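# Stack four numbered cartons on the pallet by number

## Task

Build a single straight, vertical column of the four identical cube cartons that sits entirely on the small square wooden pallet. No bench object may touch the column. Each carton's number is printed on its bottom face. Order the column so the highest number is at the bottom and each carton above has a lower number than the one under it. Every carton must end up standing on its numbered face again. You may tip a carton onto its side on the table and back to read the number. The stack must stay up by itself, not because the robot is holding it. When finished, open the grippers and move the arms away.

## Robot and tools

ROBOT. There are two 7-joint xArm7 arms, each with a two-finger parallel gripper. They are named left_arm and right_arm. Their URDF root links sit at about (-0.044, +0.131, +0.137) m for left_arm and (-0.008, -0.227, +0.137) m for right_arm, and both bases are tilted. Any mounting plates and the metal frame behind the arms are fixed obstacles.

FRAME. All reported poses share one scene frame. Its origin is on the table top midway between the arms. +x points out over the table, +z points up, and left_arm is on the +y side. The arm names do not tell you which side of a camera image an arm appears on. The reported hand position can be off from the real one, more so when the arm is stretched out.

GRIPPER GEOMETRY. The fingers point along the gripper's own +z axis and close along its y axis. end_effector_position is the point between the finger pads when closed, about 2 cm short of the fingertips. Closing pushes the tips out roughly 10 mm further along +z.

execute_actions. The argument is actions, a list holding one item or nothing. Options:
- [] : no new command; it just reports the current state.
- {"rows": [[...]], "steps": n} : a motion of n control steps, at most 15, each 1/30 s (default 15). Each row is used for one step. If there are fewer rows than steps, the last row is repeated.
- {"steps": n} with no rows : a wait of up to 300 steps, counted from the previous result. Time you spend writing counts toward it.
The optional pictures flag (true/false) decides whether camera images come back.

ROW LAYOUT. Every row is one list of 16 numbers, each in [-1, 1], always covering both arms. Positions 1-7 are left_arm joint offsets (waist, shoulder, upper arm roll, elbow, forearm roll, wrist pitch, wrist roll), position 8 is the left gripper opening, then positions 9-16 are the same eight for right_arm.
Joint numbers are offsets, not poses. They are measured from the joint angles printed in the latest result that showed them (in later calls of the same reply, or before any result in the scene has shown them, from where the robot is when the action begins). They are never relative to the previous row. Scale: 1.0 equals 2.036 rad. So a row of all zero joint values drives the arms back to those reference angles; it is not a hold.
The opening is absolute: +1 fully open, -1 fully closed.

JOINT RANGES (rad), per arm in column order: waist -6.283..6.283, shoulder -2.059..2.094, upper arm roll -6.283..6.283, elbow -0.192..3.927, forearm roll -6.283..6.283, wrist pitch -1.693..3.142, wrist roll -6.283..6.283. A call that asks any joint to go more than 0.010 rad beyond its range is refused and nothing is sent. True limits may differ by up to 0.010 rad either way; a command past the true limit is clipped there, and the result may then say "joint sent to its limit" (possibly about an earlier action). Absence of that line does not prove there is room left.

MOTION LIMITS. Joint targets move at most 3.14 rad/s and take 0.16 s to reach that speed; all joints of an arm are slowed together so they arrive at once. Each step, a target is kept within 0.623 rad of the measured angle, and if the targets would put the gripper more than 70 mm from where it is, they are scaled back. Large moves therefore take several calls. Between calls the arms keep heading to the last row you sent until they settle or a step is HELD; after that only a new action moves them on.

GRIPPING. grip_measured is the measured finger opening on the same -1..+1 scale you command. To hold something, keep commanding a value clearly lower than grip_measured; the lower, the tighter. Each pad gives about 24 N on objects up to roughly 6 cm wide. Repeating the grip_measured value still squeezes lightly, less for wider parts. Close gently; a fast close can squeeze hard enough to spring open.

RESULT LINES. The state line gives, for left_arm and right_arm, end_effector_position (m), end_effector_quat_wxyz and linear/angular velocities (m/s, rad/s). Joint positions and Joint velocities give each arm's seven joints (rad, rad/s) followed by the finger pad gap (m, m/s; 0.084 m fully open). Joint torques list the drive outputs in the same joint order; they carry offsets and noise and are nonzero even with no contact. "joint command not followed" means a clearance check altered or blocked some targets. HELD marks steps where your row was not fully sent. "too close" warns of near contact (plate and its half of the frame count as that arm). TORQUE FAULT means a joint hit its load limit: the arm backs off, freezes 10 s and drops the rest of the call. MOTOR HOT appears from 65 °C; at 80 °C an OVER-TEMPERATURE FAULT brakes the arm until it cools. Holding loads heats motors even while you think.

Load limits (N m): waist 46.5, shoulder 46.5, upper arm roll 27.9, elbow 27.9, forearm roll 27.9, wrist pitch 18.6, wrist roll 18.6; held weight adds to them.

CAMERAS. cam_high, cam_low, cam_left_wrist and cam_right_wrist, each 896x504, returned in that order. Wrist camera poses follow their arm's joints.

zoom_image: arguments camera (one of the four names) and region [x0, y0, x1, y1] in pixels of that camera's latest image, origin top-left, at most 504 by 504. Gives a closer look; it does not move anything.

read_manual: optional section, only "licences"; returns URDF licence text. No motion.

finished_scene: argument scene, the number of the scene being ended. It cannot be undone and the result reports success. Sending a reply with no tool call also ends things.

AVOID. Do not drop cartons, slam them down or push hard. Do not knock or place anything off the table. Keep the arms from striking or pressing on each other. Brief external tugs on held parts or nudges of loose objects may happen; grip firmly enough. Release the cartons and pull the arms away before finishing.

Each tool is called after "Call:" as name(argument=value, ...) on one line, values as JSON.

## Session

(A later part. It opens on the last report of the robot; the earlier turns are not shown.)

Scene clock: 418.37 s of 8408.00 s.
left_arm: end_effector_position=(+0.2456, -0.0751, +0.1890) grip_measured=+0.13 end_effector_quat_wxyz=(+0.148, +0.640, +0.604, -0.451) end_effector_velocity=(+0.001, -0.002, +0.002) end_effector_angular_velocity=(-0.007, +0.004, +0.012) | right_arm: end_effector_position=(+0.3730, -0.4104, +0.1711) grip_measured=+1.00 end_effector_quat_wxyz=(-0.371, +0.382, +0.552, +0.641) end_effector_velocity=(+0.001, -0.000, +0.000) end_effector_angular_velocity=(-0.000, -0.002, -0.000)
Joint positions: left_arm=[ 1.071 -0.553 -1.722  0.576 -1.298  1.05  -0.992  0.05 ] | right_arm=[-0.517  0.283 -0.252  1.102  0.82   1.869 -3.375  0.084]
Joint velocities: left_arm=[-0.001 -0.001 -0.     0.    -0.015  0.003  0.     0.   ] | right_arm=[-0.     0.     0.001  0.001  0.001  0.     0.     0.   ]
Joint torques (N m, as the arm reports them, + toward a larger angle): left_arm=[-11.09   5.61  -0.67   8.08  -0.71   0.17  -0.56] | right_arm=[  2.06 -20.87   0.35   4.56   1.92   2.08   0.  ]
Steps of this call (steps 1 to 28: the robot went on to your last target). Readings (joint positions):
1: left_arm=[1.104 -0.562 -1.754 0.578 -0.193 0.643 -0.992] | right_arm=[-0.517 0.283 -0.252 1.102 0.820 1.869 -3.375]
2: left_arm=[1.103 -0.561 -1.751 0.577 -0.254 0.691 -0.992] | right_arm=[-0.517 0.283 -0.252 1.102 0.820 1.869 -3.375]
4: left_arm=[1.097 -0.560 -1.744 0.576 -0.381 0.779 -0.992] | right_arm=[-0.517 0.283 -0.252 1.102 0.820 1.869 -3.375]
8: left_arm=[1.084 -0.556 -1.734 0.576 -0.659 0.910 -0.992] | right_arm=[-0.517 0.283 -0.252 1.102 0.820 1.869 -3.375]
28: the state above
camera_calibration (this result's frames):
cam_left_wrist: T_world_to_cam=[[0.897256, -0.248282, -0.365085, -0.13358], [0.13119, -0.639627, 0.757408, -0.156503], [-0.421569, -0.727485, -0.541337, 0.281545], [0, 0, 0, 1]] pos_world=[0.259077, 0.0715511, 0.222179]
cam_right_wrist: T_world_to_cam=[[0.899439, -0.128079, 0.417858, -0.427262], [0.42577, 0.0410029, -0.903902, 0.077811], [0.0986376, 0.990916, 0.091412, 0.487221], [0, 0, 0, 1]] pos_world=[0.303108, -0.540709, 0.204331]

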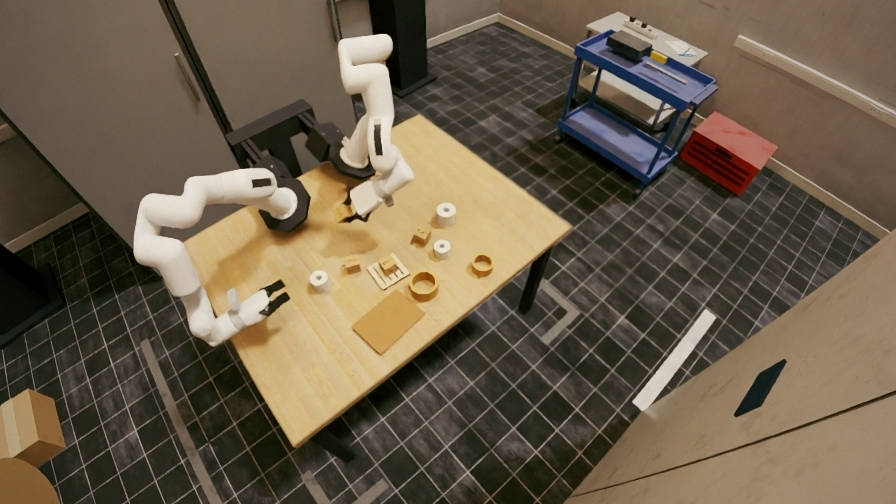

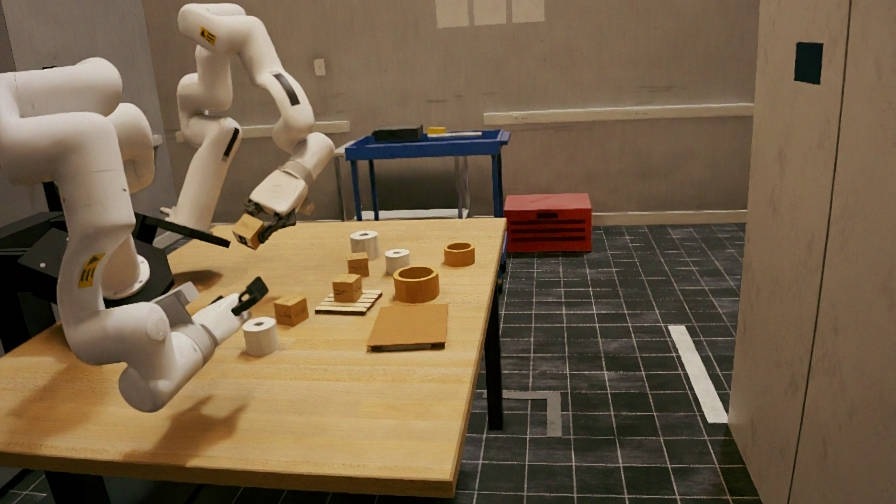

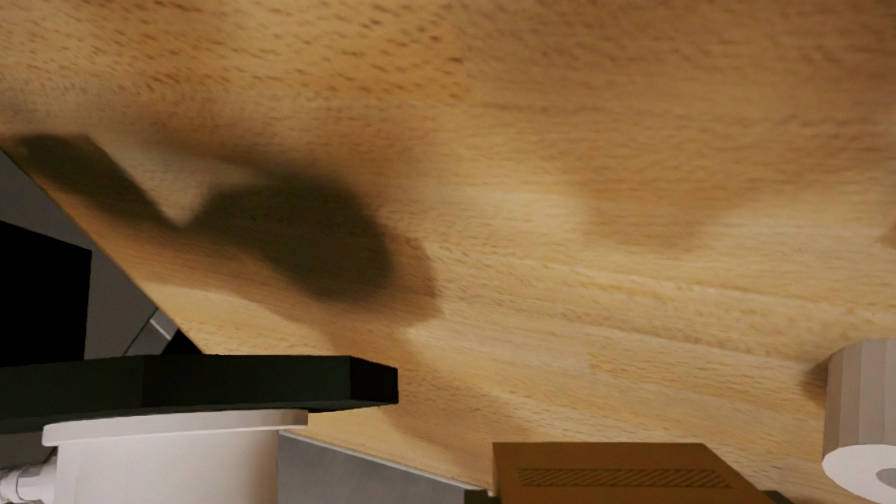

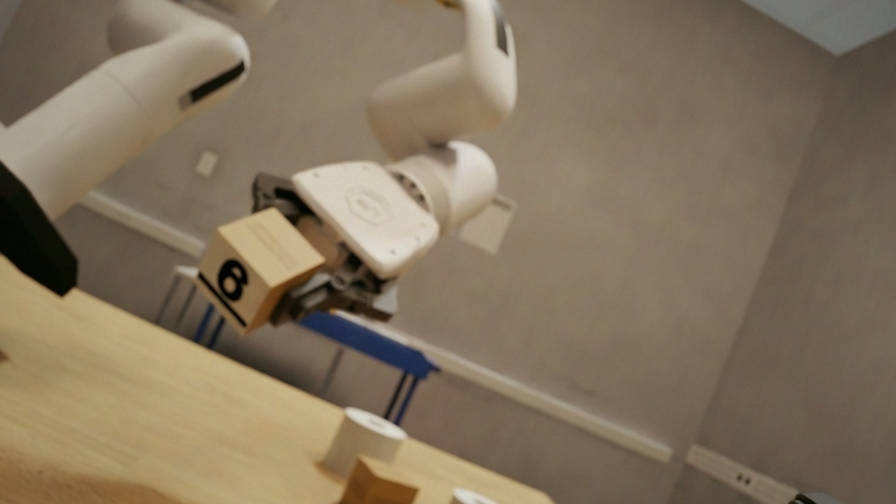

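Call:
execute_actions(actions=[{"rows": [[0.1222,-0.0173,-0.1025,0.0009,0.6375,-0.3503,0,-0.4,0,0,0,0,0,0,0,1]], "steps": 15}], pictures=false)

Call:
execute_actions(actions=[{"steps": 24}], pictures=false)

Call:
execute_actions(actions=[{"rows": [[0.1326,-0.0398,-0.1076,0.0142,0,-0.0731,0,-0.4,0,0,0,0,0,0,0,1]], "steps": 15}], pictures=false)

Call:
execute_actions(actions=[{"steps": 6}], pictures=false)

Call:
execute_actions(actions=[{"rows": [[0,0,0,0,0,0,0,1,0,0,0,0,0,0,0,1]], "steps": 8}], pictures=false)

Call:
execute_actions(actions=[{"rows": [[-0.1326,0.0398,0.1076,-0.0142,0,0.0731,0,1,0,0,0,0,0,0,0,1],[-0.1326,0.0398,0.1076,-0.0142,0,0.0731,0,1,0,0,0,0,0,0,0,1],[-0.1326,0.0398,0.1076,-0.0142,0,0.0731,0,1,0,0,0,0,0,0,0,1],[-0.1326,0.0398,0.1076,-0.0142,0,0.0731,0,1,0,0,0,0,0,0,0,1],[-0.1326,0.0398,0.1076,-0.0142,0,0.0731,0,1,0,0,0,0,0,0,0,1],[-0.1326,0.0398,0.1076,-0.0142,0,0.0731,0,1,0,0,0,0,0,0,0,1],[-0.1326,0.0398,0.1076,-0.0142,0,0.0731,0,1,0,0,0,0,0,0,0,1],[-0.1326,0.0398,0.1076,-0.0142,0,0.0731,0,1,0,0,0,0,0,0,0,1],[-0.1326,0.0398,0.1076,-0.0142,0,0.0731,0,1,0,0,0,0,0,0,0,1],[0.0272,-0.0443,-0.0698,0.2313,0,0.1903,0.2279,1,0,0,0,0,0,0,0,1]], "steps": 15}], pictures=false)

Call:
execute_actions(actions=[{"steps": 24}])

Scene clock: 451.10 s of 8408.00 s.
left_arm: end_effector_position=(+0.3173, +0.0425, +0.0943) grip_measured=+0.13 end_effector_quat_wxyz=(+0.049, +0.851, +0.502, -0.149) end_effector_velocity=(+0.265, +0.225, -0.099) end_effector_angular_velocity=(+1.046, -1.486, -2.085) | right_arm: end_effector_position=(+0.3730, -0.4104, +0.1711) grip_measured=+1.00 end_effector_quat_wxyz=(-0.371, +0.382, +0.552, +0.641) end_effector_velocity=(-0.000, -0.000, +0.000) end_effector_angular_velocity=(-0.000, +0.000, +0.001)
Joint positions: left_arm=[ 1.255 -0.579 -1.875  0.577 -0.653  0.53  -0.992  0.05 ] | right_arm=[-0.517  0.283 -0.252  1.102  0.82   1.869 -3.375  0.084]
Joint velocities: left_arm=[ 0.439 -0.063 -0.357  0.005  2.553 -1.286 -0.    -0.   ] | right_arm=[-0.    -0.001  0.    -0.    -0.001  0.     0.     0.   ]
Joint torques (N m, as the arm reports them, + toward a larger angle): left_arm=[-14.5    8.78  -0.78   8.15   0.58  -0.75  -0.55] | right_arm=[  1.56 -20.68   0.3    4.46   1.72   2.38  -0.11]
Steps of this call (steps 1 to 30: the robot went on to your last target; steps 31 to 100: nothing new was sent; then 28.90 s passed at rest; steps 101 to 115: all 15 steps of this action). Readings (joint positions):
101: left_arm=[1.071 -0.553 -1.722 0.576 -1.300 1.050 -0.992] | right_arm=[-0.517 0.283 -0.252 1.102 0.820 1.869 -3.375]
102: left_arm=[1.072 -0.553 -1.723 0.576 -1.297 1.046 -0.992] | right_arm=[-0.517 0.283 -0.252 1.102 0.820 1.869 -3.375]
104: left_arm=[1.087 -0.555 -1.737 0.577 -1.257 1.006 -0.992] | right_arm=[-0.517 0.283 -0.252 1.102 0.820 1.869 -3.375]
108: left_arm=[1.152 -0.564 -1.789 0.576 -1.087 0.838 -0.992] | right_arm=[-0.517 0.283 -0.252 1.102 0.820 1.869 -3.375]
115: the state above

Scene clock: 451.90 s of 8408.00 s.
left_arm: end_effector_position=(+0.3598, +0.0601, +0.0875) grip_measured=+0.13 end_effector_quat_wxyz=(-0.000, +0.972, +0.234, -0.000) end_effector_velocity=(-0.000, -0.000, -0.000) end_effector_angular_velocity=(+0.001, -0.001, -0.006) | right_arm: end_effector_position=(+0.3730, -0.4104, +0.1711) grip_measured=+1.00 end_effector_quat_wxyz=(-0.371, +0.382, +0.552, +0.641) end_effector_velocity=(-0.000, -0.000, -0.000) end_effector_angular_velocity=(-0.000, +0.001, -0.002)
Joint positions: left_arm=[ 1.32  -0.588 -1.93   0.578 -0.001  0.337 -0.992  0.05 ] | right_arm=[-0.517  0.283 -0.252  1.102  0.82   1.869 -3.375  0.084]
Joint velocities: left_arm=[ 0.    -0.    -0.001  0.     0.005 -0.     0.     0.   ] | right_arm=[ 0.     0.001 -0.002  0.     0.001  0.     0.     0.   ]
Joint torques (N m, as the arm reports them, + toward a larger angle): left_arm=[-12.83  10.7   -0.43   7.62  -0.68  -1.41  -0.55] | right_arm=[  2.   -20.44   0.4    4.27   1.32   2.08   0.29]
Steps of this call (steps 1 to 24: the robot went on to your last target). Readings (joint positions):
1: left_arm=[1.269 -0.581 -1.887 0.577 -0.566 0.489 -0.992] | right_arm=[-0.517 0.283 -0.252 1.102 0.820 1.869 -3.375]
2: left_arm=[1.281 -0.583 -1.897 0.577 -0.477 0.453 -0.992] | right_arm=[-0.517 0.283 -0.252 1.102 0.820 1.869 -3.375]
4: left_arm=[1.300 -0.585 -1.913 0.578 -0.303 0.398 -0.992] | right_arm=[-0.517 0.283 -0.252 1.102 0.820 1.869 -3.375]
8: left_arm=[1.315 -0.587 -1.928 0.578 -0.074 0.350 -0.992] | right_arm=[-0.517 0.283 -0.252 1.102 0.820 1.869 -3.375]
24: the state above

Scene clock: 452.40 s of 8408.00 s.
left_arm: end_effector_position=(+0.3602, +0.0599, +0.0386) grip_measured=+0.13 end_effector_quat_wxyz=(-0.000, +0.972, +0.234, +0.000) end_effector_velocity=(+0.001, -0.006, -0.006) end_effector_angular_velocity=(-0.012, -0.005, -0.006) | right_arm: end_effector_position=(+0.3730, -0.4104, +0.1711) grip_measured=+1.00 end_effector_quat_wxyz=(-0.371, +0.382, +0.552, +0.641) end_effector_velocity=(-0.000, -0.001, +0.000) end_effector_angular_velocity=(-0.001, -0.000, -0.000)
Joint positions: left_arm=[ 1.585 -0.667 -2.146  0.606 -0.001  0.19  -0.992  0.05 ] | right_arm=[-0.517  0.283 -0.252  1.102  0.82   1.869 -3.375  0.084]
Joint velocities: left_arm=[ 0.04  -0.01  -0.039  0.008  0.001 -0.028  0.     0.   ] | right_arm=[-0.001 -0.001  0.     0.001 -0.001  0.    -0.     0.   ]
Joint torques (N m, as the arm reports them, + toward a larger angle): left_arm=[-13.96  17.07  -0.32   6.32  -0.52  -1.56  -0.59] | right_arm=[  2.58 -20.55   0.18   4.19   1.89   2.12   0.  ]
Steps of this call (steps 1 to 15: all 15 steps of this action). Readings (joint positions):
1: left_arm=[1.320 -0.588 -1.930 0.578 -0.001 0.336 -0.992] | right_arm=[-0.517 0.283 -0.252 1.102 0.820 1.869 -3.375]
2: left_arm=[1.323 -0.589 -1.933 0.578 -0.001 0.334 -0.992] | right_arm=[-0.517 0.283 -0.252 1.102 0.820 1.869 -3.375]
4: left_arm=[1.361 -0.600 -1.966 0.584 -0.001 0.312 -0.992] | right_arm=[-0.517 0.283 -0.252 1.102 0.820 1.869 -3.375]
8: left_arm=[1.526 -0.650 -2.096 0.599 -0.001 0.225 -0.992] | right_arm=[-0.517 0.283 -0.252 1.102 0.820 1.869 -3.375]
15: the state above

Scene clock: 452.60 s of 8408.00 s.
left_arm: end_effector_position=(+0.3601, +0.0598, +0.0380) grip_measured=+0.13 end_effector_quat_wxyz=(+0.000, +0.972, +0.234, +0.000) end_effector_velocity=(+0.001, -0.001, -0.001) end_effector_angular_velocity=(-0.002, -0.001, -0.000) | right_arm: end_effector_position=(+0.3730, -0.4104, +0.1711) grip_measured=+1.00 end_effector_quat_wxyz=(-0.371, +0.382, +0.552, +0.641) end_effector_velocity=(+0.000, -0.000, +0.000) end_effector_angular_velocity=(-0.000, -0.000, -0.002)
Joint positions: left_arm=[ 1.589 -0.668 -2.149  0.607 -0.001  0.188 -0.992  0.05 ] | right_arm=[-0.517  0.283 -0.252  1.102  0.82   1.869 -3.375  0.084]
Joint velocities: left_arm=[ 0.005 -0.001 -0.004  0.002  0.001 -0.003 -0.     0.   ] | right_arm=[-0.001 -0.     0.     0.     0.002  0.     0.     0.   ]
Joint torques (N m, as the arm reports them, + toward a larger angle): left_arm=[-13.38  16.38  -0.62   6.1   -0.71  -1.47  -0.65] | right_arm=[  1.63 -19.83   0.03   3.85   2.07   2.19  -0.11]
Steps of this call (steps 1 to 6: the robot went on to your last target). Readings (joint positions):
1: left_arm=[1.586 -0.668 -2.147 0.607 -0.001 0.189 -0.992] | right_arm=[-0.517 0.283 -0.252 1.102 0.820 1.869 -3.375]
2: left_arm=[1.587 -0.668 -2.148 0.607 -0.001 0.189 -0.992] | right_arm=[-0.517 0.283 -0.252 1.102 0.820 1.869 -3.375]
4: left_arm=[1.588 -0.668 -2.148 0.607 -0.001 0.188 -0.992] | right_arm=[-0.517 0.283 -0.252 1.102 0.820 1.869 -3.375]
6: the state above

Scene clock: 452.87 s of 8408.00 s.
left_arm: end_effector_position=(+0.3601, +0.0597, +0.0380) grip_measured=+1.00 end_effector_quat_wxyz=(+0.000, +0.972, +0.234, +0.000) end_effector_velocity=(+0.000, -0.000, +0.000) end_effector_angular_velocity=(-0.001, -0.001, +0.000) | right_arm: end_effector_position=(+0.3730, -0.4104, +0.1711) grip_measured=+1.00 end_effector_quat_wxyz=(-0.371, +0.382, +0.552, +0.641) end_effector_velocity=(-0.000, -0.000, +0.000) end_effector_angular_velocity=(-0.000, +0.000, -0.000)
Joint positions: left_arm=[ 1.589 -0.668 -2.149  0.607 -0.001  0.188 -0.992  0.084] | right_arm=[-0.517  0.283 -0.252  1.102  0.82   1.869 -3.375  0.084]
Joint velocities: left_arm=[-0.     0.001  0.     0.     0.    -0.    -0.     0.003] | right_arm=[ 0. -0. -0. -0.  0.  0.  0.  0.]
Joint torques (N m, as the arm reports them, + toward a larger angle): left_arm=[-14.24  16.55  -0.6    6.29  -0.48  -1.49  -0.6 ] | right_arm=[  1.94 -20.42   0.37   4.21   1.94   2.21   0.06]
Steps of this call (steps 1 to 8: all 8 steps of this action). Readings (joint positions):
1: left_arm=[1.589 -0.668 -2.149 0.607 -0.001 0.188 -0.992] | right_arm=[-0.517 0.283 -0.252 1.102 0.820 1.869 -3.375]
2: left_arm=[1.589 -0.668 -2.149 0.607 -0.001 0.188 -0.992] | right_arm=[-0.517 0.283 -0.252 1.102 0.820 1.869 -3.375]
4: left_arm=[1.589 -0.668 -2.149 0.607 -0.001 0.188 -0.992] | right_arm=[-0.517 0.283 -0.252 1.102 0.820 1.869 -3.375]
8: the state above

Scene clock: 453.37 s of 8408.00 s.
left_arm: end_effector_position=(+0.3865, +0.0362, +0.0897) grip_measured=+1.00 end_effector_quat_wxyz=(-0.005, +0.987, +0.163, +0.005) end_effector_velocity=(+0.311, -0.318, +0.078) end_effector_angular_velocity=(+0.002, -0.164, -1.533) | right_arm: end_effector_position=(+0.3730, -0.4104, +0.1711) grip_measured=+1.00 end_effector_quat_wxyz=(-0.371, +0.382, +0.552, +0.641) end_effector_velocity=(+0.000, -0.000, +0.000) end_effector_angular_velocity=(-0.001, -0.001, -0.001)
Joint positions: left_arm=[ 1.413 -0.635 -2.029  0.702 -0.001  0.391 -0.875  0.084] | right_arm=[-0.517  0.283 -0.252  1.102  0.82   1.869 -3.375  0.084]
Joint velocities: left_arm=[ 0.833 -0.443 -0.945  1.413  0.004  0.612  1.211  0.   ] | right_arm=[-0.001 -0.001  0.     0.001  0.     0.    -0.     0.   ]
Joint torques (N m, as the arm reports them, + toward a larger angle): left_arm=[-16.03  15.17  -0.76   7.88  -0.52  -1.61  -0.86] | right_arm=[  1.8  -20.06   0.03   4.3    1.62   2.01  -0.03]
Steps of this call (steps 1 to 15: all 15 steps of this action). Readings (joint positions):
1: left_arm=[1.588 -0.668 -2.149 0.607 -0.001 0.188 -0.992] | right_arm=[-0.517 0.283 -0.252 1.102 0.820 1.869 -3.375]
2: left_arm=[1.586 -0.668 -2.146 0.606 -0.001 0.190 -0.992] | right_arm=[-0.517 0.283 -0.252 1.102 0.820 1.869 -3.375]
4: left_arm=[1.548 -0.657 -2.114 0.599 -0.001 0.213 -0.992] | right_arm=[-0.517 0.283 -0.252 1.102 0.820 1.869 -3.375]
8: left_arm=[1.382 -0.606 -1.983 0.586 -0.001 0.299 -0.992] | right_arm=[-0.517 0.283 -0.252 1.102 0.820 1.869 -3.375]
15: the state above

Scene clock: 454.17 s of 8408.00 s.
left_arm: end_effector_position=(+0.4425, -0.0536, +0.1000) grip_measured=+1.00 end_effector_quat_wxyz=(+0.000, +0.999, -0.051, -0.000) end_effector_velocity=(+0.001, -0.001, +0.000) end_effector_angular_velocity=(-0.001, -0.000, -0.002) | right_arm: end_effector_position=(+0.3730, -0.4104, +0.1711) grip_measured=+1.00 end_effector_quat_wxyz=(-0.371, +0.382, +0.552, +0.641) end_effector_velocity=(-0.000, +0.000, +0.000) end_effector_angular_velocity=(+0.000, -0.000, +0.002)
Joint positions: left_arm=[ 1.644 -0.758 -2.291  1.077 -0.001  0.575 -0.528  0.084] | right_arm=[-0.517  0.283 -0.252  1.102  0.82   1.869 -3.375  0.084]
Joint velocities: left_arm=[ 0.002 -0.002 -0.002  0.004 -0.002  0.001  0.002  0.   ] | right_arm=[ 0.001 -0.001  0.001 -0.    -0.001  0.     0.     0.   ]
Joint torques (N m, as the arm reports them, + toward a larger angle): left_arm=[-18.04  25.77  -0.5    9.42  -0.6   -1.46  -0.5 ] | right_arm=[  1.84 -20.16   0.19   4.39   1.45   2.04   0.02]
Steps of this call (steps 1 to 24: the robot went on to your last target). Readings (joint positions):
1: left_arm=[1.440 -0.650 -2.060 0.748 -0.001 0.412 -0.835] | right_arm=[-0.517 0.283 -0.252 1.102 0.820 1.869 -3.375]
2: left_arm=[1.465 -0.663 -2.090 0.792 -0.001 0.432 -0.796] | right_arm=[-0.517 0.283 -0.252 1.102 0.820 1.869 -3.375]
4: left_arm=[1.517 -0.691 -2.148 0.874 -0.001 0.473 -0.719] | right_arm=[-0.517 0.283 -0.252 1.102 0.820 1.869 -3.375]
8: left_arm=[1.608 -0.740 -2.251 1.021 -0.001 0.545 -0.583] | right_arm=[-0.517 0.283 -0.252 1.102 0.820 1.869 -3.375]
24: the state above
camera_calibration (this result's frames):
cam_left_wrist: T_world_to_cam=[[-0.107576, -0.993898, -0.0243649, 0.0332359], [-0.994191, 0.107625, -0.000714694, 0.51271], [0.00333262, 0.0241465, -0.999703, 0.230032], [0, 0, 0, 1]] pos_world=[0.51254, -0.027702, 0.23114]
cam_right_wrist: T_world_to_cam=[[0.899439, -0.128079, 0.417858, -0.427262], [0.42577, 0.0410028, -0.903902, 0.0778111], [0.0986376, 0.990916, 0.0914117, 0.487221], [0, 0, 0, 1]] pos_world=[0.303108, -0.540709, 0.204331]

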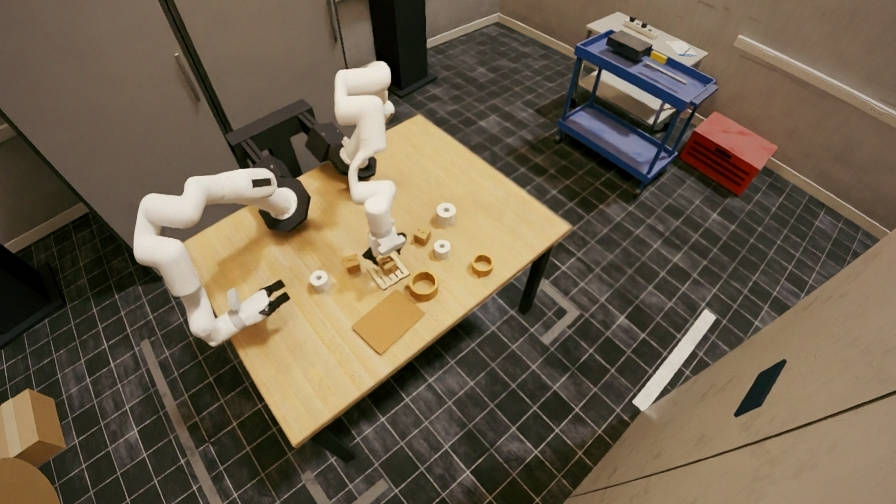

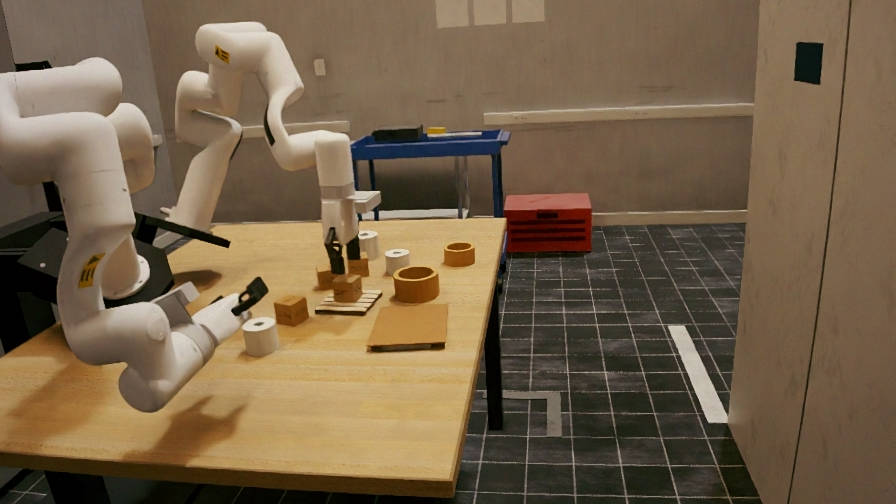

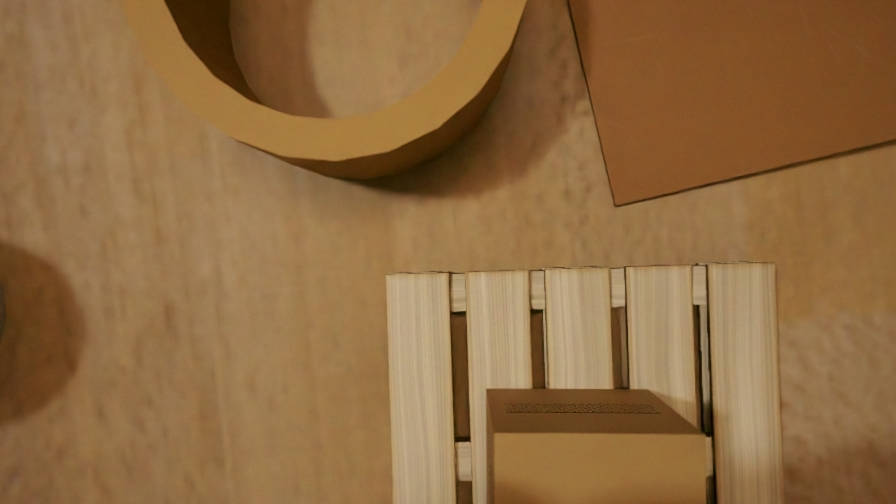

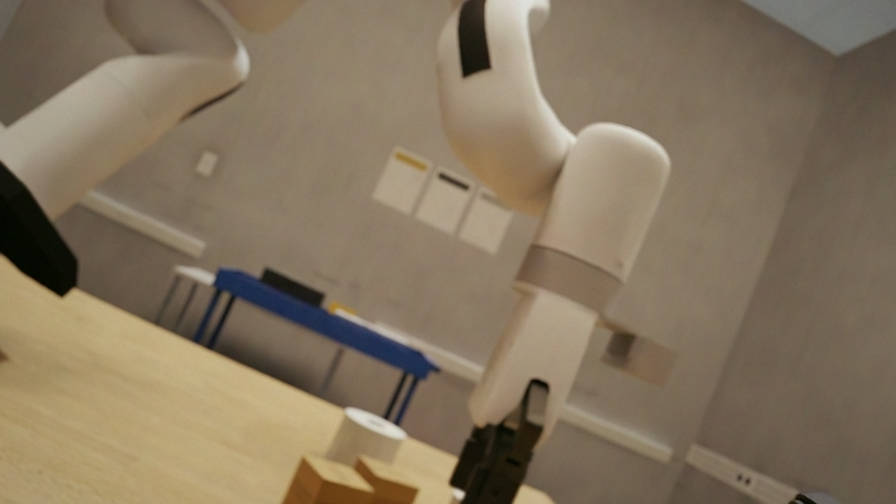

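Call:
execute_actions(actions=[{"rows": [[0.0605,-0.0417,-0.0423,0.0090,0,-0.0513,0,1,0,0,0,0,0,0,0,1]], "steps": 15}], pictures=false)

Call:
execute_actions(actions=[{"steps": 6}], pictures=false)

Call:
execute_actions(actions=[{"rows": [[0,0,0,0,0,0,0,0.7,0,0,0,0,0,0,0,1],[0,0,0,0,0,0,0,0.5,0,0,0,0,0,0,0,1],[0,0,0,0,0,0,0,0.4,0,0,0,0,0,0,0,1],[0,0,0,0,0,0,0,0.3,0,0,0,0,0,0,0,1],[0,0,0,0,0,0,0,0.22,0,0,0,0,0,0,0,1],[0,0,0,0,0,0,0,0.15,0,0,0,0,0,0,0,1],[0,0,0,0,0,0,0,0.08,0,0,0,0,0,0,0,1],[0,0,0,0,0,0,0,0.0,0,0,0,0,0,0,0,1],[0,0,0,0,0,0,0,-0.1,0,0,0,0,0,0,0,1],[0,0,0,0,0,0,0,-0.2,0,0,0,0,0,0,0,1],[0,0,0,0,0,0,0,-0.3,0,0,0,0,0,0,0,1],[0,0,0,0,0,0,0,-0.4,0,0,0,0,0,0,0,1]], "steps": 14}], pictures=false)

Call:
execute_actions(actions=[{"rows": [[-0.0605,0.0417,0.0423,-0.0088,0,0.0515,0,-0.4,0,0,0,0,0,0,0,1],[-0.0605,0.0417,0.0423,-0.0088,0,0.0515,0,-0.4,0,0,0,0,0,0,0,1],[-0.0605,0.0417,0.0423,-0.0088,0,0.0515,0,-0.4,0,0,0,0,0,0,0,1],[-0.0605,0.0417,0.0423,-0.0088,0,0.0515,0,-0.4,0,0,0,0,0,0,0,1],[-0.062,0.0957,0.1285,-0.0911,0,0.002,-0.1833,-0.4,0,0,0,0,0,0,0,1]], "steps": 15}], pictures=false)

Call:
execute_actions(actions=[{"steps": 18}], pictures=false)

Call:
execute_actions(actions=[{"rows": [[0.0878,-0.0395,-0.0678,0.0123,0,-0.056,0,-0.4,0,0,0,0,0,0,0,1]], "steps": 15}], pictures=false)

Call:
execute_actions(actions=[{"steps": 6}], pictures=false)

Call:
execute_actions(actions=[{"rows": [[0,0,0,0,0,0,0,1,0,0,0,0,0,0,0,1]], "steps": 8}], pictures=false)

Call:
execute_actions(actions=[{"rows": [[-0.0878,0.0395,0.0678,-0.0123,0,0.056,0,1,0,0,0,0,0,0,0,1],[-0.0878,0.0395,0.0678,-0.0123,0,0.056,0,1,0,0,0,0,0,0,0,1],[-0.0878,0.0395,0.0678,-0.0123,0,0.056,0,1,0,0,0,0,0,0,0,1],[-0.0878,0.0395,0.0678,-0.0123,0,0.056,0,1,0,0,0,0,0,0,0,1],[-0.0878,0.0395,0.0678,-0.0123,0,0.056,0,1,0,0,0,0,0,0,0,1],[-0.0878,0.0395,0.0678,-0.0123,0,0.056,0,1,0,0,0,0,0,0,0,1],[-0.0878,0.0395,0.0678,-0.0123,0,0.056,0,1,0,0,0,0,0,0,0,1],[-0.0878,0.0395,0.0678,-0.0123,0,0.056,0,1,0,0,0,0,0,0,0,1],[-0.1557,-0.0546,-0.0878,0.0585,0,0.1005,0.1525,1,0,0,0,0,0,0,0,1]], "steps": 15}], pictures=false)

Call:
execute_actions(actions=[{"steps": 32}])

Scene clock: 504.10 s of 8408.00 s.
left_arm: end_effector_position=(+0.4429, -0.0544, +0.0518) grip_measured=+1.00 end_effector_quat_wxyz=(+0.001, +0.999, -0.052, +0.001) end_effector_velocity=(-0.002, +0.002, -0.007) end_effector_angular_velocity=(+0.002, +0.004, -0.000) | right_arm: end_effector_position=(+0.3730, -0.4104, +0.1711) grip_measured=+1.00 end_effector_quat_wxyz=(-0.371, +0.382, +0.552, +0.641) end_effector_velocity=(+0.001, +0.000, +0.000) end_effector_angular_velocity=(+0.000, -0.001, -0.001)
Joint positions: left_arm=[ 1.765 -0.842 -2.376  1.096 -0.001  0.472 -0.528  0.084] | right_arm=[-0.517  0.283 -0.252  1.102  0.82   1.869 -3.375  0.084]
Joint velocities: left_arm=[ 0.013 -0.008 -0.009 -0.003  0.001 -0.011 -0.    -0.   ] | right_arm=[0.    0.    0.    0.001 0.001 0.    0.    0.   ]
Joint torques (N m, as the arm reports them, + toward a larger angle): left_arm=[-18.68  29.1   -0.31   8.59  -0.57  -1.57  -0.57] | right_arm=[  1.27 -19.81   0.62   4.18   1.43   2.14  -0.08]
Steps of this call (steps 1 to 15: the robot went on to your last target; steps 16 to 90: nothing new was sent; then 46.43 s passed at rest; steps 91 to 105: all 15 steps of this action). Readings (joint positions):
91: left_arm=[1.644 -0.759 -2.291 1.078 -0.001 0.575 -0.528] | right_arm=[-0.517 0.283 -0.252 1.102 0.820 1.869 -3.375]
92: left_arm=[1.647 -0.760 -2.293 1.079 -0.001 0.572 -0.528] | right_arm=[-0.517 0.283 -0.252 1.102 0.820 1.869 -3.375]
94: left_arm=[1.680 -0.782 -2.318 1.088 -0.001 0.541 -0.528] | right_arm=[-0.517 0.283 -0.252 1.102 0.820 1.869 -3.375]
98: left_arm=[1.751 -0.834 -2.364 1.088 -0.001 0.488 -0.528] | right_arm=[-0.517 0.283 -0.252 1.102 0.820 1.869 -3.375]
105: the state above

Scene clock: 504.30 s of 8408.00 s.
left_arm: end_effector_position=(+0.4427, -0.0538, +0.0509) grip_measured=+1.00 end_effector_quat_wxyz=(+0.000, +0.999, -0.052, +0.000) end_effector_velocity=(-0.001, +0.000, -0.002) end_effector_angular_velocity=(+0.001, +0.002, -0.001) | right_arm: end_effector_position=(+0.3730, -0.4104, +0.1711) grip_measured=+1.00 end_effector_quat_wxyz=(-0.371, +0.382, +0.552, +0.641) end_effector_velocity=(-0.001, +0.000, -0.000) end_effector_angular_velocity=(+0.000, +0.001, +0.002)
Joint positions: left_arm=[ 1.766 -0.843 -2.377  1.096 -0.001  0.471 -0.528  0.084] | right_arm=[-0.517  0.283 -0.252  1.102  0.82   1.869 -3.375  0.084]
Joint velocities: left_arm=[ 0.002 -0.002 -0.002 -0.     0.    -0.001  0.    -0.   ] | right_arm=[-0.     0.    -0.    -0.    -0.002  0.    -0.     0.   ]
Joint torques (N m, as the arm reports them, + toward a larger angle): left_arm=[-18.99  29.01  -0.47   8.79  -0.8   -1.54  -0.51] | right_arm=[  1.69 -20.03   0.22   3.85   1.74   2.28  -0.17]
Steps of this call (steps 1 to 6: the robot went on to your last target). Readings (joint positions):
1: left_arm=[1.765 -0.842 -2.376 1.096 -0.001 0.471 -0.528] | right_arm=[-0.517 0.283 -0.252 1.102 0.820 1.869 -3.375]
2: left_arm=[1.766 -0.842 -2.376 1.096 -0.001 0.471 -0.528] | right_arm=[-0.517 0.283 -0.252 1.102 0.820 1.869 -3.375]
4: left_arm=[1.766 -0.843 -2.376 1.096 -0.001 0.471 -0.528] | right_arm=[-0.517 0.283 -0.252 1.102 0.820 1.869 -3.375]
6: the state above

Scene clock: 504.77 s of 8408.00 s.
left_arm: end_effector_position=(+0.4427, -0.0539, +0.0510) grip_measured=+0.13 end_effector_quat_wxyz=(+0.000, +0.999, -0.052, +0.000) end_effector_velocity=(-0.000, +0.000, -0.000) end_effector_angular_velocity=(+0.001, +0.000, -0.000) | right_arm: end_effector_position=(+0.3730, -0.4104, +0.1711) grip_measured=+1.00 end_effector_quat_wxyz=(-0.371, +0.382, +0.552, +0.641) end_effector_velocity=(-0.000, +0.000, -0.000) end_effector_angular_velocity=(+0.001, +0.001, +0.001)
Joint positions: left_arm=[ 1.766 -0.843 -2.377  1.096 -0.001  0.471 -0.528  0.05 ] | right_arm=[-0.517  0.283 -0.252  1.102  0.82   1.869 -3.375  0.084]
Joint velocities: left_arm=[ 0.    -0.     0.     0.     0.001  0.    -0.     0.   ] | right_arm=[ 0.     0.     0.    -0.001 -0.001  0.     0.     0.   ]
Joint torques (N m, as the arm reports them, + toward a larger angle): left_arm=[-18.66  28.69  -0.61   8.56  -0.71  -1.44  -0.54] | right_arm=[  1.84 -20.02   0.07   4.21   1.87   1.91  -0.01]
Steps of this call (steps 1 to 14: all 14 steps of this action). Readings (joint positions):
1: left_arm=[1.767 -0.843 -2.377 1.096 -0.001 0.471 -0.528] | right_arm=[-0.517 0.283 -0.252 1.102 0.820 1.869 -3.375]
2: left_arm=[1.767 -0.843 -2.377 1.096 -0.001 0.471 -0.528] | right_arm=[-0.517 0.283 -0.252 1.102 0.820 1.869 -3.375]
4: left_arm=[1.766 -0.843 -2.377 1.096 -0.001 0.471 -0.528] | right_arm=[-0.517 0.283 -0.252 1.102 0.820 1.869 -3.375]
8: left_arm=[1.766 -0.843 -2.377 1.096 -0.001 0.471 -0.528] | right_arm=[-0.517 0.283 -0.252 1.102 0.820 1.869 -3.375]
14: the state above

Scene clock: 505.27 s of 8408.00 s.
left_arm: end_effector_position=(+0.4565, +0.0395, +0.0878) grip_measured=+0.13 end_effector_quat_wxyz=(-0.002, +0.982, +0.191, +0.000) end_effector_velocity=(-0.004, +0.163, -0.005) end_effector_angular_velocity=(-0.032, +0.008, +1.002) | right_arm: end_effector_position=(+0.3730, -0.4104, +0.1711) grip_measured=+1.00 end_effector_quat_wxyz=(-0.371, +0.382, +0.552, +0.641) end_effector_velocity=(-0.000, -0.000, -0.000) end_effector_angular_velocity=(-0.000, +0.001, -0.001)
Joint positions: left_arm=[ 1.648 -0.666 -2.139  0.934 -0.001  0.488 -0.842  0.05 ] | right_arm=[-0.517  0.283 -0.252  1.102  0.82   1.869 -3.375  0.084]
Joint velocities: left_arm=[-0.065  0.229  0.327 -0.302  0.    -0.149 -0.68  -0.   ] | right_arm=[-0.     0.    -0.001  0.     0.     0.    -0.     0.   ]
Joint torques (N m, as the arm reports them, + toward a larger angle): left_arm=[-21.24  15.05  -3.46  10.09  -0.52  -1.55  -0.23] | right_arm=[  2.01 -20.39   0.13   4.42   1.73   2.14  -0.02]
Steps of this call (steps 1 to 15: all 15 steps of this action). Readings (joint positions):
1: left_arm=[1.766 -0.843 -2.377 1.096 -0.001 0.471 -0.528] | right_arm=[-0.517 0.283 -0.252 1.102 0.820 1.869 -3.375]
2: left_arm=[1.764 -0.841 -2.374 1.095 -0.001 0.474 -0.528] | right_arm=[-0.517 0.283 -0.252 1.102 0.820 1.869 -3.375]
4: left_arm=[1.731 -0.820 -2.349 1.085 -0.001 0.506 -0.528] | right_arm=[-0.517 0.283 -0.252 1.102 0.820 1.869 -3.375]
8: left_arm=[1.661 -0.754 -2.283 1.067 -0.001 0.545 -0.569] | right_arm=[-0.517 0.283 -0.252 1.102 0.820 1.869 -3.375]
15: the state above

Scene clock: 505.87 s of 8408.00 s.
left_arm: end_effector_position=(+0.4557, +0.0494, +0.0883) grip_measured=+0.13 end_effector_quat_wxyz=(+0.001, +0.973, +0.230, +0.000) end_effector_velocity=(+0.000, +0.001, -0.000) end_effector_angular_velocity=(-0.000, +0.001, +0.005) | right_arm: end_effector_position=(+0.3730, -0.4104, +0.1711) grip_measured=+1.00 end_effector_quat_wxyz=(-0.371, +0.382, +0.552, +0.641) end_effector_velocity=(-0.000, -0.001, -0.000) end_effector_angular_velocity=(-0.003, +0.000, -0.000)
Joint positions: left_arm=[ 1.64  -0.648 -2.115  0.91  -0.001  0.475 -0.901  0.05 ] | right_arm=[-0.517  0.283 -0.252  1.102  0.82   1.869 -3.375  0.084]
Joint velocities: left_arm=[ 0.     0.002  0.002 -0.001 -0.     0.    -0.001  0.   ] | right_arm=[-0.    -0.001 -0.002  0.001 -0.001 -0.     0.     0.   ]
Joint torques (N m, as the arm reports them, + toward a larger angle): left_arm=[-16.74  18.99  -0.58   8.89  -0.57  -1.53  -0.56] | right_arm=[  1.36 -20.6    0.37   4.06   1.5    2.23  -0.16]
Steps of this call (steps 1 to 18: the robot went on to your last target). Readings (joint positions):
1: left_arm=[1.647 -0.660 -2.130 0.926 -0.001 0.484 -0.861] | right_arm=[-0.517 0.283 -0.252 1.102 0.820 1.869 -3.375]
2: left_arm=[1.645 -0.656 -2.125 0.921 -0.001 0.481 -0.874] | right_arm=[-0.517 0.283 -0.252 1.102 0.820 1.869 -3.375]
4: left_arm=[1.642 -0.652 -2.121 0.915 -0.001 0.478 -0.888] | right_arm=[-0.517 0.283 -0.252 1.102 0.820 1.869 -3.375]
8: left_arm=[1.640 -0.649 -2.118 0.912 -0.001 0.475 -0.898] | right_arm=[-0.517 0.283 -0.252 1.102 0.820 1.869 -3.375]
18: the state above

Scene clock: 506.37 s of 8408.00 s.
left_arm: end_effector_position=(+0.4563, +0.0490, +0.0395) grip_measured=+0.13 end_effector_quat_wxyz=(+0.001, +0.973, +0.230, +0.001) end_effector_velocity=(-0.001, -0.002, -0.006) end_effector_angular_velocity=(-0.004, -0.000, -0.002) | right_arm: end_effector_position=(+0.3730, -0.4104, +0.1711) grip_measured=+1.00 end_effector_quat_wxyz=(-0.371, +0.382, +0.552, +0.641) end_effector_velocity=(-0.000, +0.000, -0.000) end_effector_angular_velocity=(+0.000, +0.001, -0.001)
Joint positions: left_arm=[ 1.816 -0.727 -2.252  0.936 -0.001  0.362 -0.901  0.05 ] | right_arm=[-0.517  0.283 -0.252  1.102  0.82   1.869 -3.375  0.084]
Joint velocities: left_arm=[ 0.02  -0.009 -0.019  0.002 -0.001 -0.016  0.    -0.   ] | right_arm=[-0.001  0.001  0.    -0.001  0.    -0.     0.     0.   ]
Joint torques (N m, as the arm reports them, + toward a larger angle): left_arm=[-17.33  23.87  -0.29   8.04  -0.55  -1.52  -0.62] | right_arm=[  2.11 -20.58   0.54   4.13   1.74   2.3    0.18]
Steps of this call (steps 1 to 15: all 15 steps of this action). Readings (joint positions):
1: left_arm=[1.640 -0.648 -2.115 0.910 -0.001 0.475 -0.901] | right_arm=[-0.517 0.283 -0.252 1.102 0.820 1.869 -3.375]
2: left_arm=[1.643 -0.649 -2.118 0.911 -0.001 0.472 -0.901] | right_arm=[-0.517 0.283 -0.252 1.102 0.820 1.869 -3.375]
4: left_arm=[1.680 -0.665 -2.148 0.919 -0.001 0.447 -0.901] | right_arm=[-0.517 0.283 -0.252 1.102 0.820 1.869 -3.375]
8: left_arm=[1.789 -0.716 -2.228 0.928 -0.001 0.383 -0.901] | right_arm=[-0.517 0.283 -0.252 1.102 0.820 1.869 -3.375]
15: the state above

Scene clock: 506.57 s of 8408.00 s.
left_arm: end_effector_position=(+0.4561, +0.0493, +0.0388) grip_measured=+0.13 end_effector_quat_wxyz=(+0.001, +0.973, +0.230, +0.001) end_effector_velocity=(+0.000, -0.001, -0.000) end_effector_angular_velocity=(-0.001, -0.000, -0.000) | right_arm: end_effector_position=(+0.3730, -0.4104, +0.1711) grip_measured=+1.00 end_effector_quat_wxyz=(-0.371, +0.382, +0.552, +0.641) end_effector_velocity=(-0.000, -0.000, +0.000) end_effector_angular_velocity=(+0.000, +0.000, +0.000)
Joint positions: left_arm=[ 1.818 -0.728 -2.253  0.936 -0.001  0.361 -0.901  0.05 ] | right_arm=[-0.517  0.283 -0.252  1.102  0.82   1.869 -3.375  0.084]
Joint velocities: left_arm=[ 0.002  0.    -0.002  0.001 -0.    -0.001  0.    -0.   ] | right_arm=[-0.    -0.001 -0.    -0.001 -0.001  0.001  0.     0.   ]
Joint torques (N m, as the arm reports them, + toward a larger angle): left_arm=[-17.33  23.12  -0.54   7.79  -0.53  -1.59  -0.58] | right_arm=[  2.06 -21.08   0.81   4.31   1.69   2.2   -0.1 ]
Steps of this call (steps 1 to 6: the robot went on to your last target). Readings (joint positions):
1: left_arm=[1.817 -0.727 -2.252 0.936 -0.001 0.362 -0.901] | right_arm=[-0.517 0.283 -0.252 1.102 0.820 1.869 -3.375]
2: left_arm=[1.817 -0.728 -2.252 0.936 -0.001 0.361 -0.901] | right_arm=[-0.517 0.283 -0.252 1.102 0.820 1.869 -3.375]
4: left_arm=[1.818 -0.728 -2.253 0.936 -0.001 0.361 -0.901] | right_arm=[-0.517 0.283 -0.252 1.102 0.820 1.869 -3.375]
6: the state above

Scene clock: 506.83 s of 8408.00 s.
left_arm: end_effector_position=(+0.4561, +0.0492, +0.0388) grip_measured=+1.00 end_effector_quat_wxyz=(+0.001, +0.973, +0.230, +0.001) end_effector_velocity=(-0.001, +0.000, -0.000) end_effector_angular_velocity=(+0.001, +0.002, -0.001) | right_arm: end_effector_position=(+0.3730, -0.4104, +0.1711) grip_measured=+1.00 end_effector_quat_wxyz=(-0.371, +0.382, +0.552, +0.641) end_effector_velocity=(+0.000, -0.001, +0.000) end_effector_angular_velocity=(-0.002, -0.001, -0.002)
Joint positions: left_arm=[ 1.818 -0.728 -2.253  0.936 -0.001  0.361 -0.901  0.084] | right_arm=[-0.517  0.283 -0.252  1.102  0.82   1.869 -3.375  0.084]
Joint velocities: left_arm=[ 0.    -0.     0.    -0.     0.     0.001  0.     0.003] | right_arm=[-0.    -0.002 -0.001 -0.     0.001 -0.     0.     0.   ]
Joint torques (N m, as the arm reports them, + toward a larger angle): left_arm=[-17.04  23.48  -0.49   7.72  -0.43  -1.51  -0.52] | right_arm=[  2.19 -19.75   0.04   4.32   1.43   2.02  -0.14]
Steps of this call (steps 1 to 8: all 8 steps of this action). Readings (joint positions):
1: left_arm=[1.818 -0.728 -2.253 0.936 -0.001 0.361 -0.901] | right_arm=[-0.517 0.283 -0.252 1.102 0.820 1.869 -3.375]
2: left_arm=[1.818 -0.728 -2.253 0.936 -0.001 0.361 -0.901] | right_arm=[-0.517 0.283 -0.252 1.102 0.820 1.869 -3.375]
4: left_arm=[1.818 -0.728 -2.253 0.936 -0.001 0.361 -0.901] | right_arm=[-0.517 0.283 -0.252 1.102 0.820 1.869 -3.375]
8: the state above

Scene clock: 507.33 s of 8408.00 s.
left_arm: end_effector_position=(+0.4362, -0.0133, +0.0921) grip_measured=+1.00 end_effector_quat_wxyz=(+0.003, +0.993, +0.121, +0.004) end_effector_velocity=(-0.168, -0.399, +0.045) end_effector_angular_velocity=(-0.037, -0.033, -1.373) | right_arm: end_effector_position=(+0.3730, -0.4104, +0.1711) grip_measured=+1.00 end_effector_quat_wxyz=(-0.371, +0.382, +0.552, +0.641) end_effector_velocity=(-0.000, +0.000, +0.000) end_effector_angular_velocity=(-0.001, -0.001, +0.002)
Joint positions: left_arm=[ 1.611 -0.706 -2.214  0.954 -0.001  0.493 -0.814  0.084] | right_arm=[-0.517  0.283 -0.252  1.102  0.82   1.869 -3.375  0.084]
Joint velocities: left_arm=[-0.288 -0.309 -0.568  0.243  0.004  0.159  0.504  0.   ] | right_arm=[ 0.001 -0.001  0.     0.    -0.002 -0.001  0.     0.   ]
Joint torques (N m, as the arm reports them, + toward a larger angle): left_arm=[-10.56  23.26   2.87   8.03  -0.83  -1.2   -0.53] | right_arm=[  1.56 -20.75   0.26   4.52   1.94   2.18   0.01]
Steps of this call (steps 1 to 15: all 15 steps of this action). Readings (joint positions):
1: left_arm=[1.818 -0.728 -2.253 0.936 -0.001 0.361 -0.901] | right_arm=[-0.517 0.283 -0.252 1.102 0.820 1.869 -3.375]
2: left_arm=[1.815 -0.727 -2.250 0.935 -0.001 0.363 -0.901] | right_arm=[-0.517 0.283 -0.252 1.102 0.820 1.869 -3.375]
4: left_arm=[1.779 -0.712 -2.220 0.926 -0.001 0.389 -0.901] | right_arm=[-0.517 0.283 -0.252 1.102 0.820 1.869 -3.375]
8: left_arm=[1.669 -0.660 -2.140 0.919 -0.001 0.453 -0.901] | right_arm=[-0.517 0.283 -0.252 1.102 0.820 1.869 -3.375]
15: the state above

Scene clock: 508.40 s of 8408.00 s.
left_arm: end_effector_position=(+0.3423, -0.1503, +0.1009) grip_measured=+1.00 end_effector_quat_wxyz=(+0.001, +0.988, -0.156, +0.001) end_effector_velocity=(-0.001, -0.001, +0.000) end_effector_angular_velocity=(-0.000, +0.000, -0.002) | right_arm: end_effector_position=(+0.3730, -0.4104, +0.1711) grip_measured=+1.00 end_effector_quat_wxyz=(-0.371, +0.382, +0.552, +0.641) end_effector_velocity=(-0.000, -0.001, -0.000) end_effector_angular_velocity=(-0.001, +0.001, -0.000)
Joint positions: left_arm=[ 1.501 -0.839 -2.431  1.055 -0.001  0.566 -0.59   0.084] | right_arm=[-0.517  0.283 -0.252  1.102  0.82   1.869 -3.375  0.084]
Joint velocities: left_arm=[-0.001 -0.001 -0.001  0.    -0.001 -0.     0.    -0.   ] | right_arm=[-0.     0.    -0.001  0.001 -0.001 -0.    -0.     0.   ]
Joint torques (N m, as the arm reports them, + toward a larger angle): left_arm=[-16.5   28.92  -0.51   9.4   -0.56  -1.57  -0.63] | right_arm=[  2.08 -20.17   0.47   3.98   2.1    2.24  -0.12]
Steps of this call (steps 1 to 30: the robot went on to your last target; steps 31 to 32: nothing new was sent). Readings (joint positions):
1: left_arm=[1.602 -0.716 -2.231 0.962 -0.001 0.498 -0.797] | right_arm=[-0.517 0.283 -0.252 1.102 0.820 1.869 -3.375]
2: left_arm=[1.594 -0.726 -2.247 0.970 -0.001 0.504 -0.780] | right_arm=[-0.517 0.283 -0.252 1.102 0.820 1.869 -3.375]
4: left_arm=[1.577 -0.747 -2.280 0.985 -0.001 0.515 -0.745] | right_arm=[-0.517 0.283 -0.252 1.102 0.820 1.869 -3.375]
8: left_arm=[1.543 -0.789 -2.349 1.017 -0.001 0.538 -0.675] | right_arm=[-0.517 0.283 -0.252 1.102 0.820 1.869 -3.375]
32: the state above
All arms were judged still, so your last target was given up. Only a new action makes them travel on or press farther. Fingers that are still opening or closing keep moving.
camera_calibration (this result's frames):
cam_left_wrist: T_world_to_cam=[[-0.31248, -0.949637, -0.0233724, 0.00301124], [-0.949878, 0.312614, -0.00220079, 0.439314], [0.00939649, 0.0215132, -0.999724, 0.23112], [0, 0, 0, 1]] pos_world=[0.416064, -0.139448, 0.232094]
cam_right_wrist: T_world_to_cam=[[0.899439, -0.128079, 0.417858, -0.427262], [0.42577, 0.0410031, -0.903902, 0.0778114], [0.0986372, 0.990916, 0.0914119, 0.487221], [0, 0, 0, 1]] pos_world=[0.303108, -0.540709, 0.204331]

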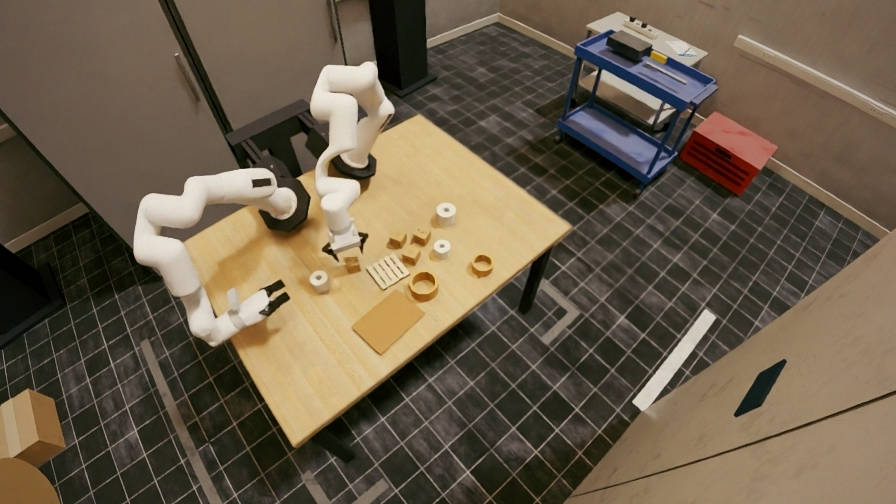

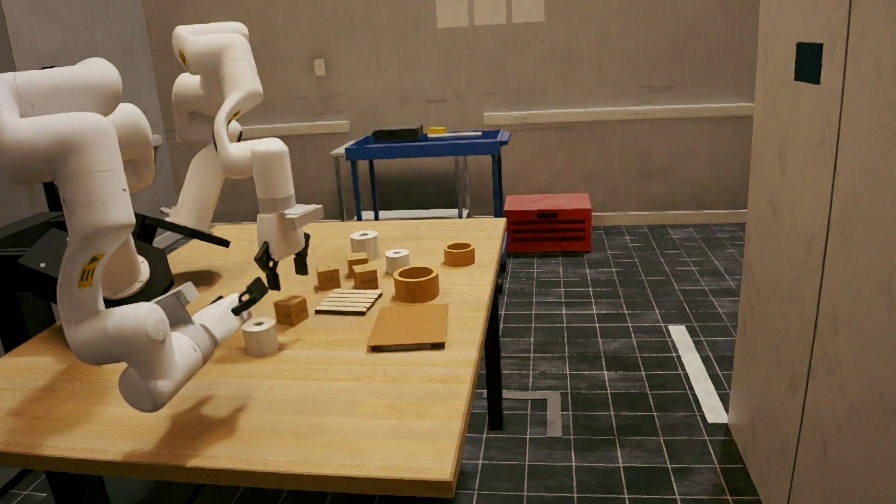

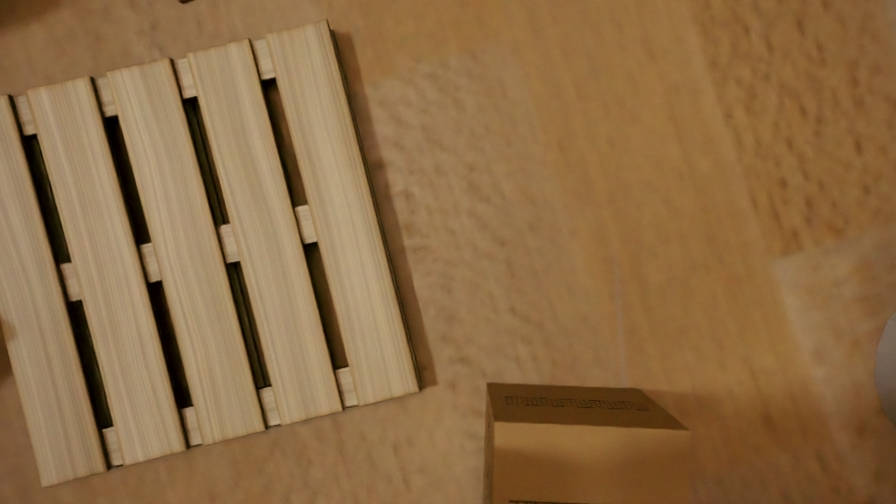

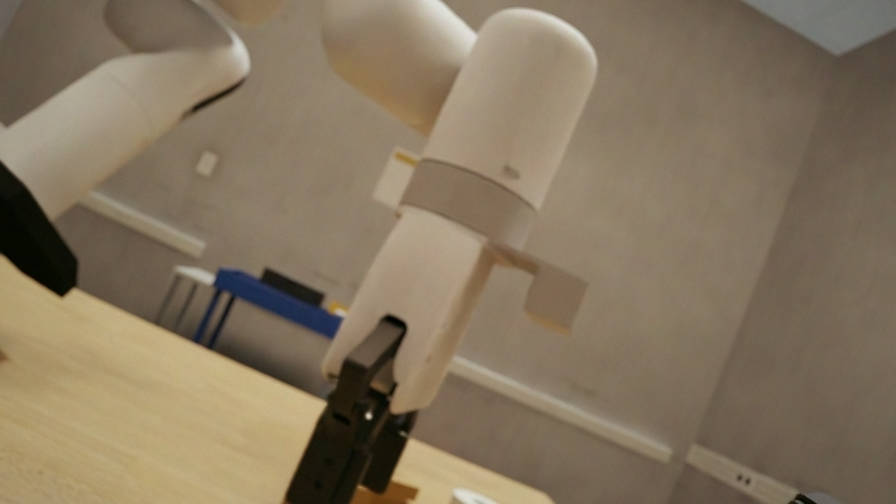

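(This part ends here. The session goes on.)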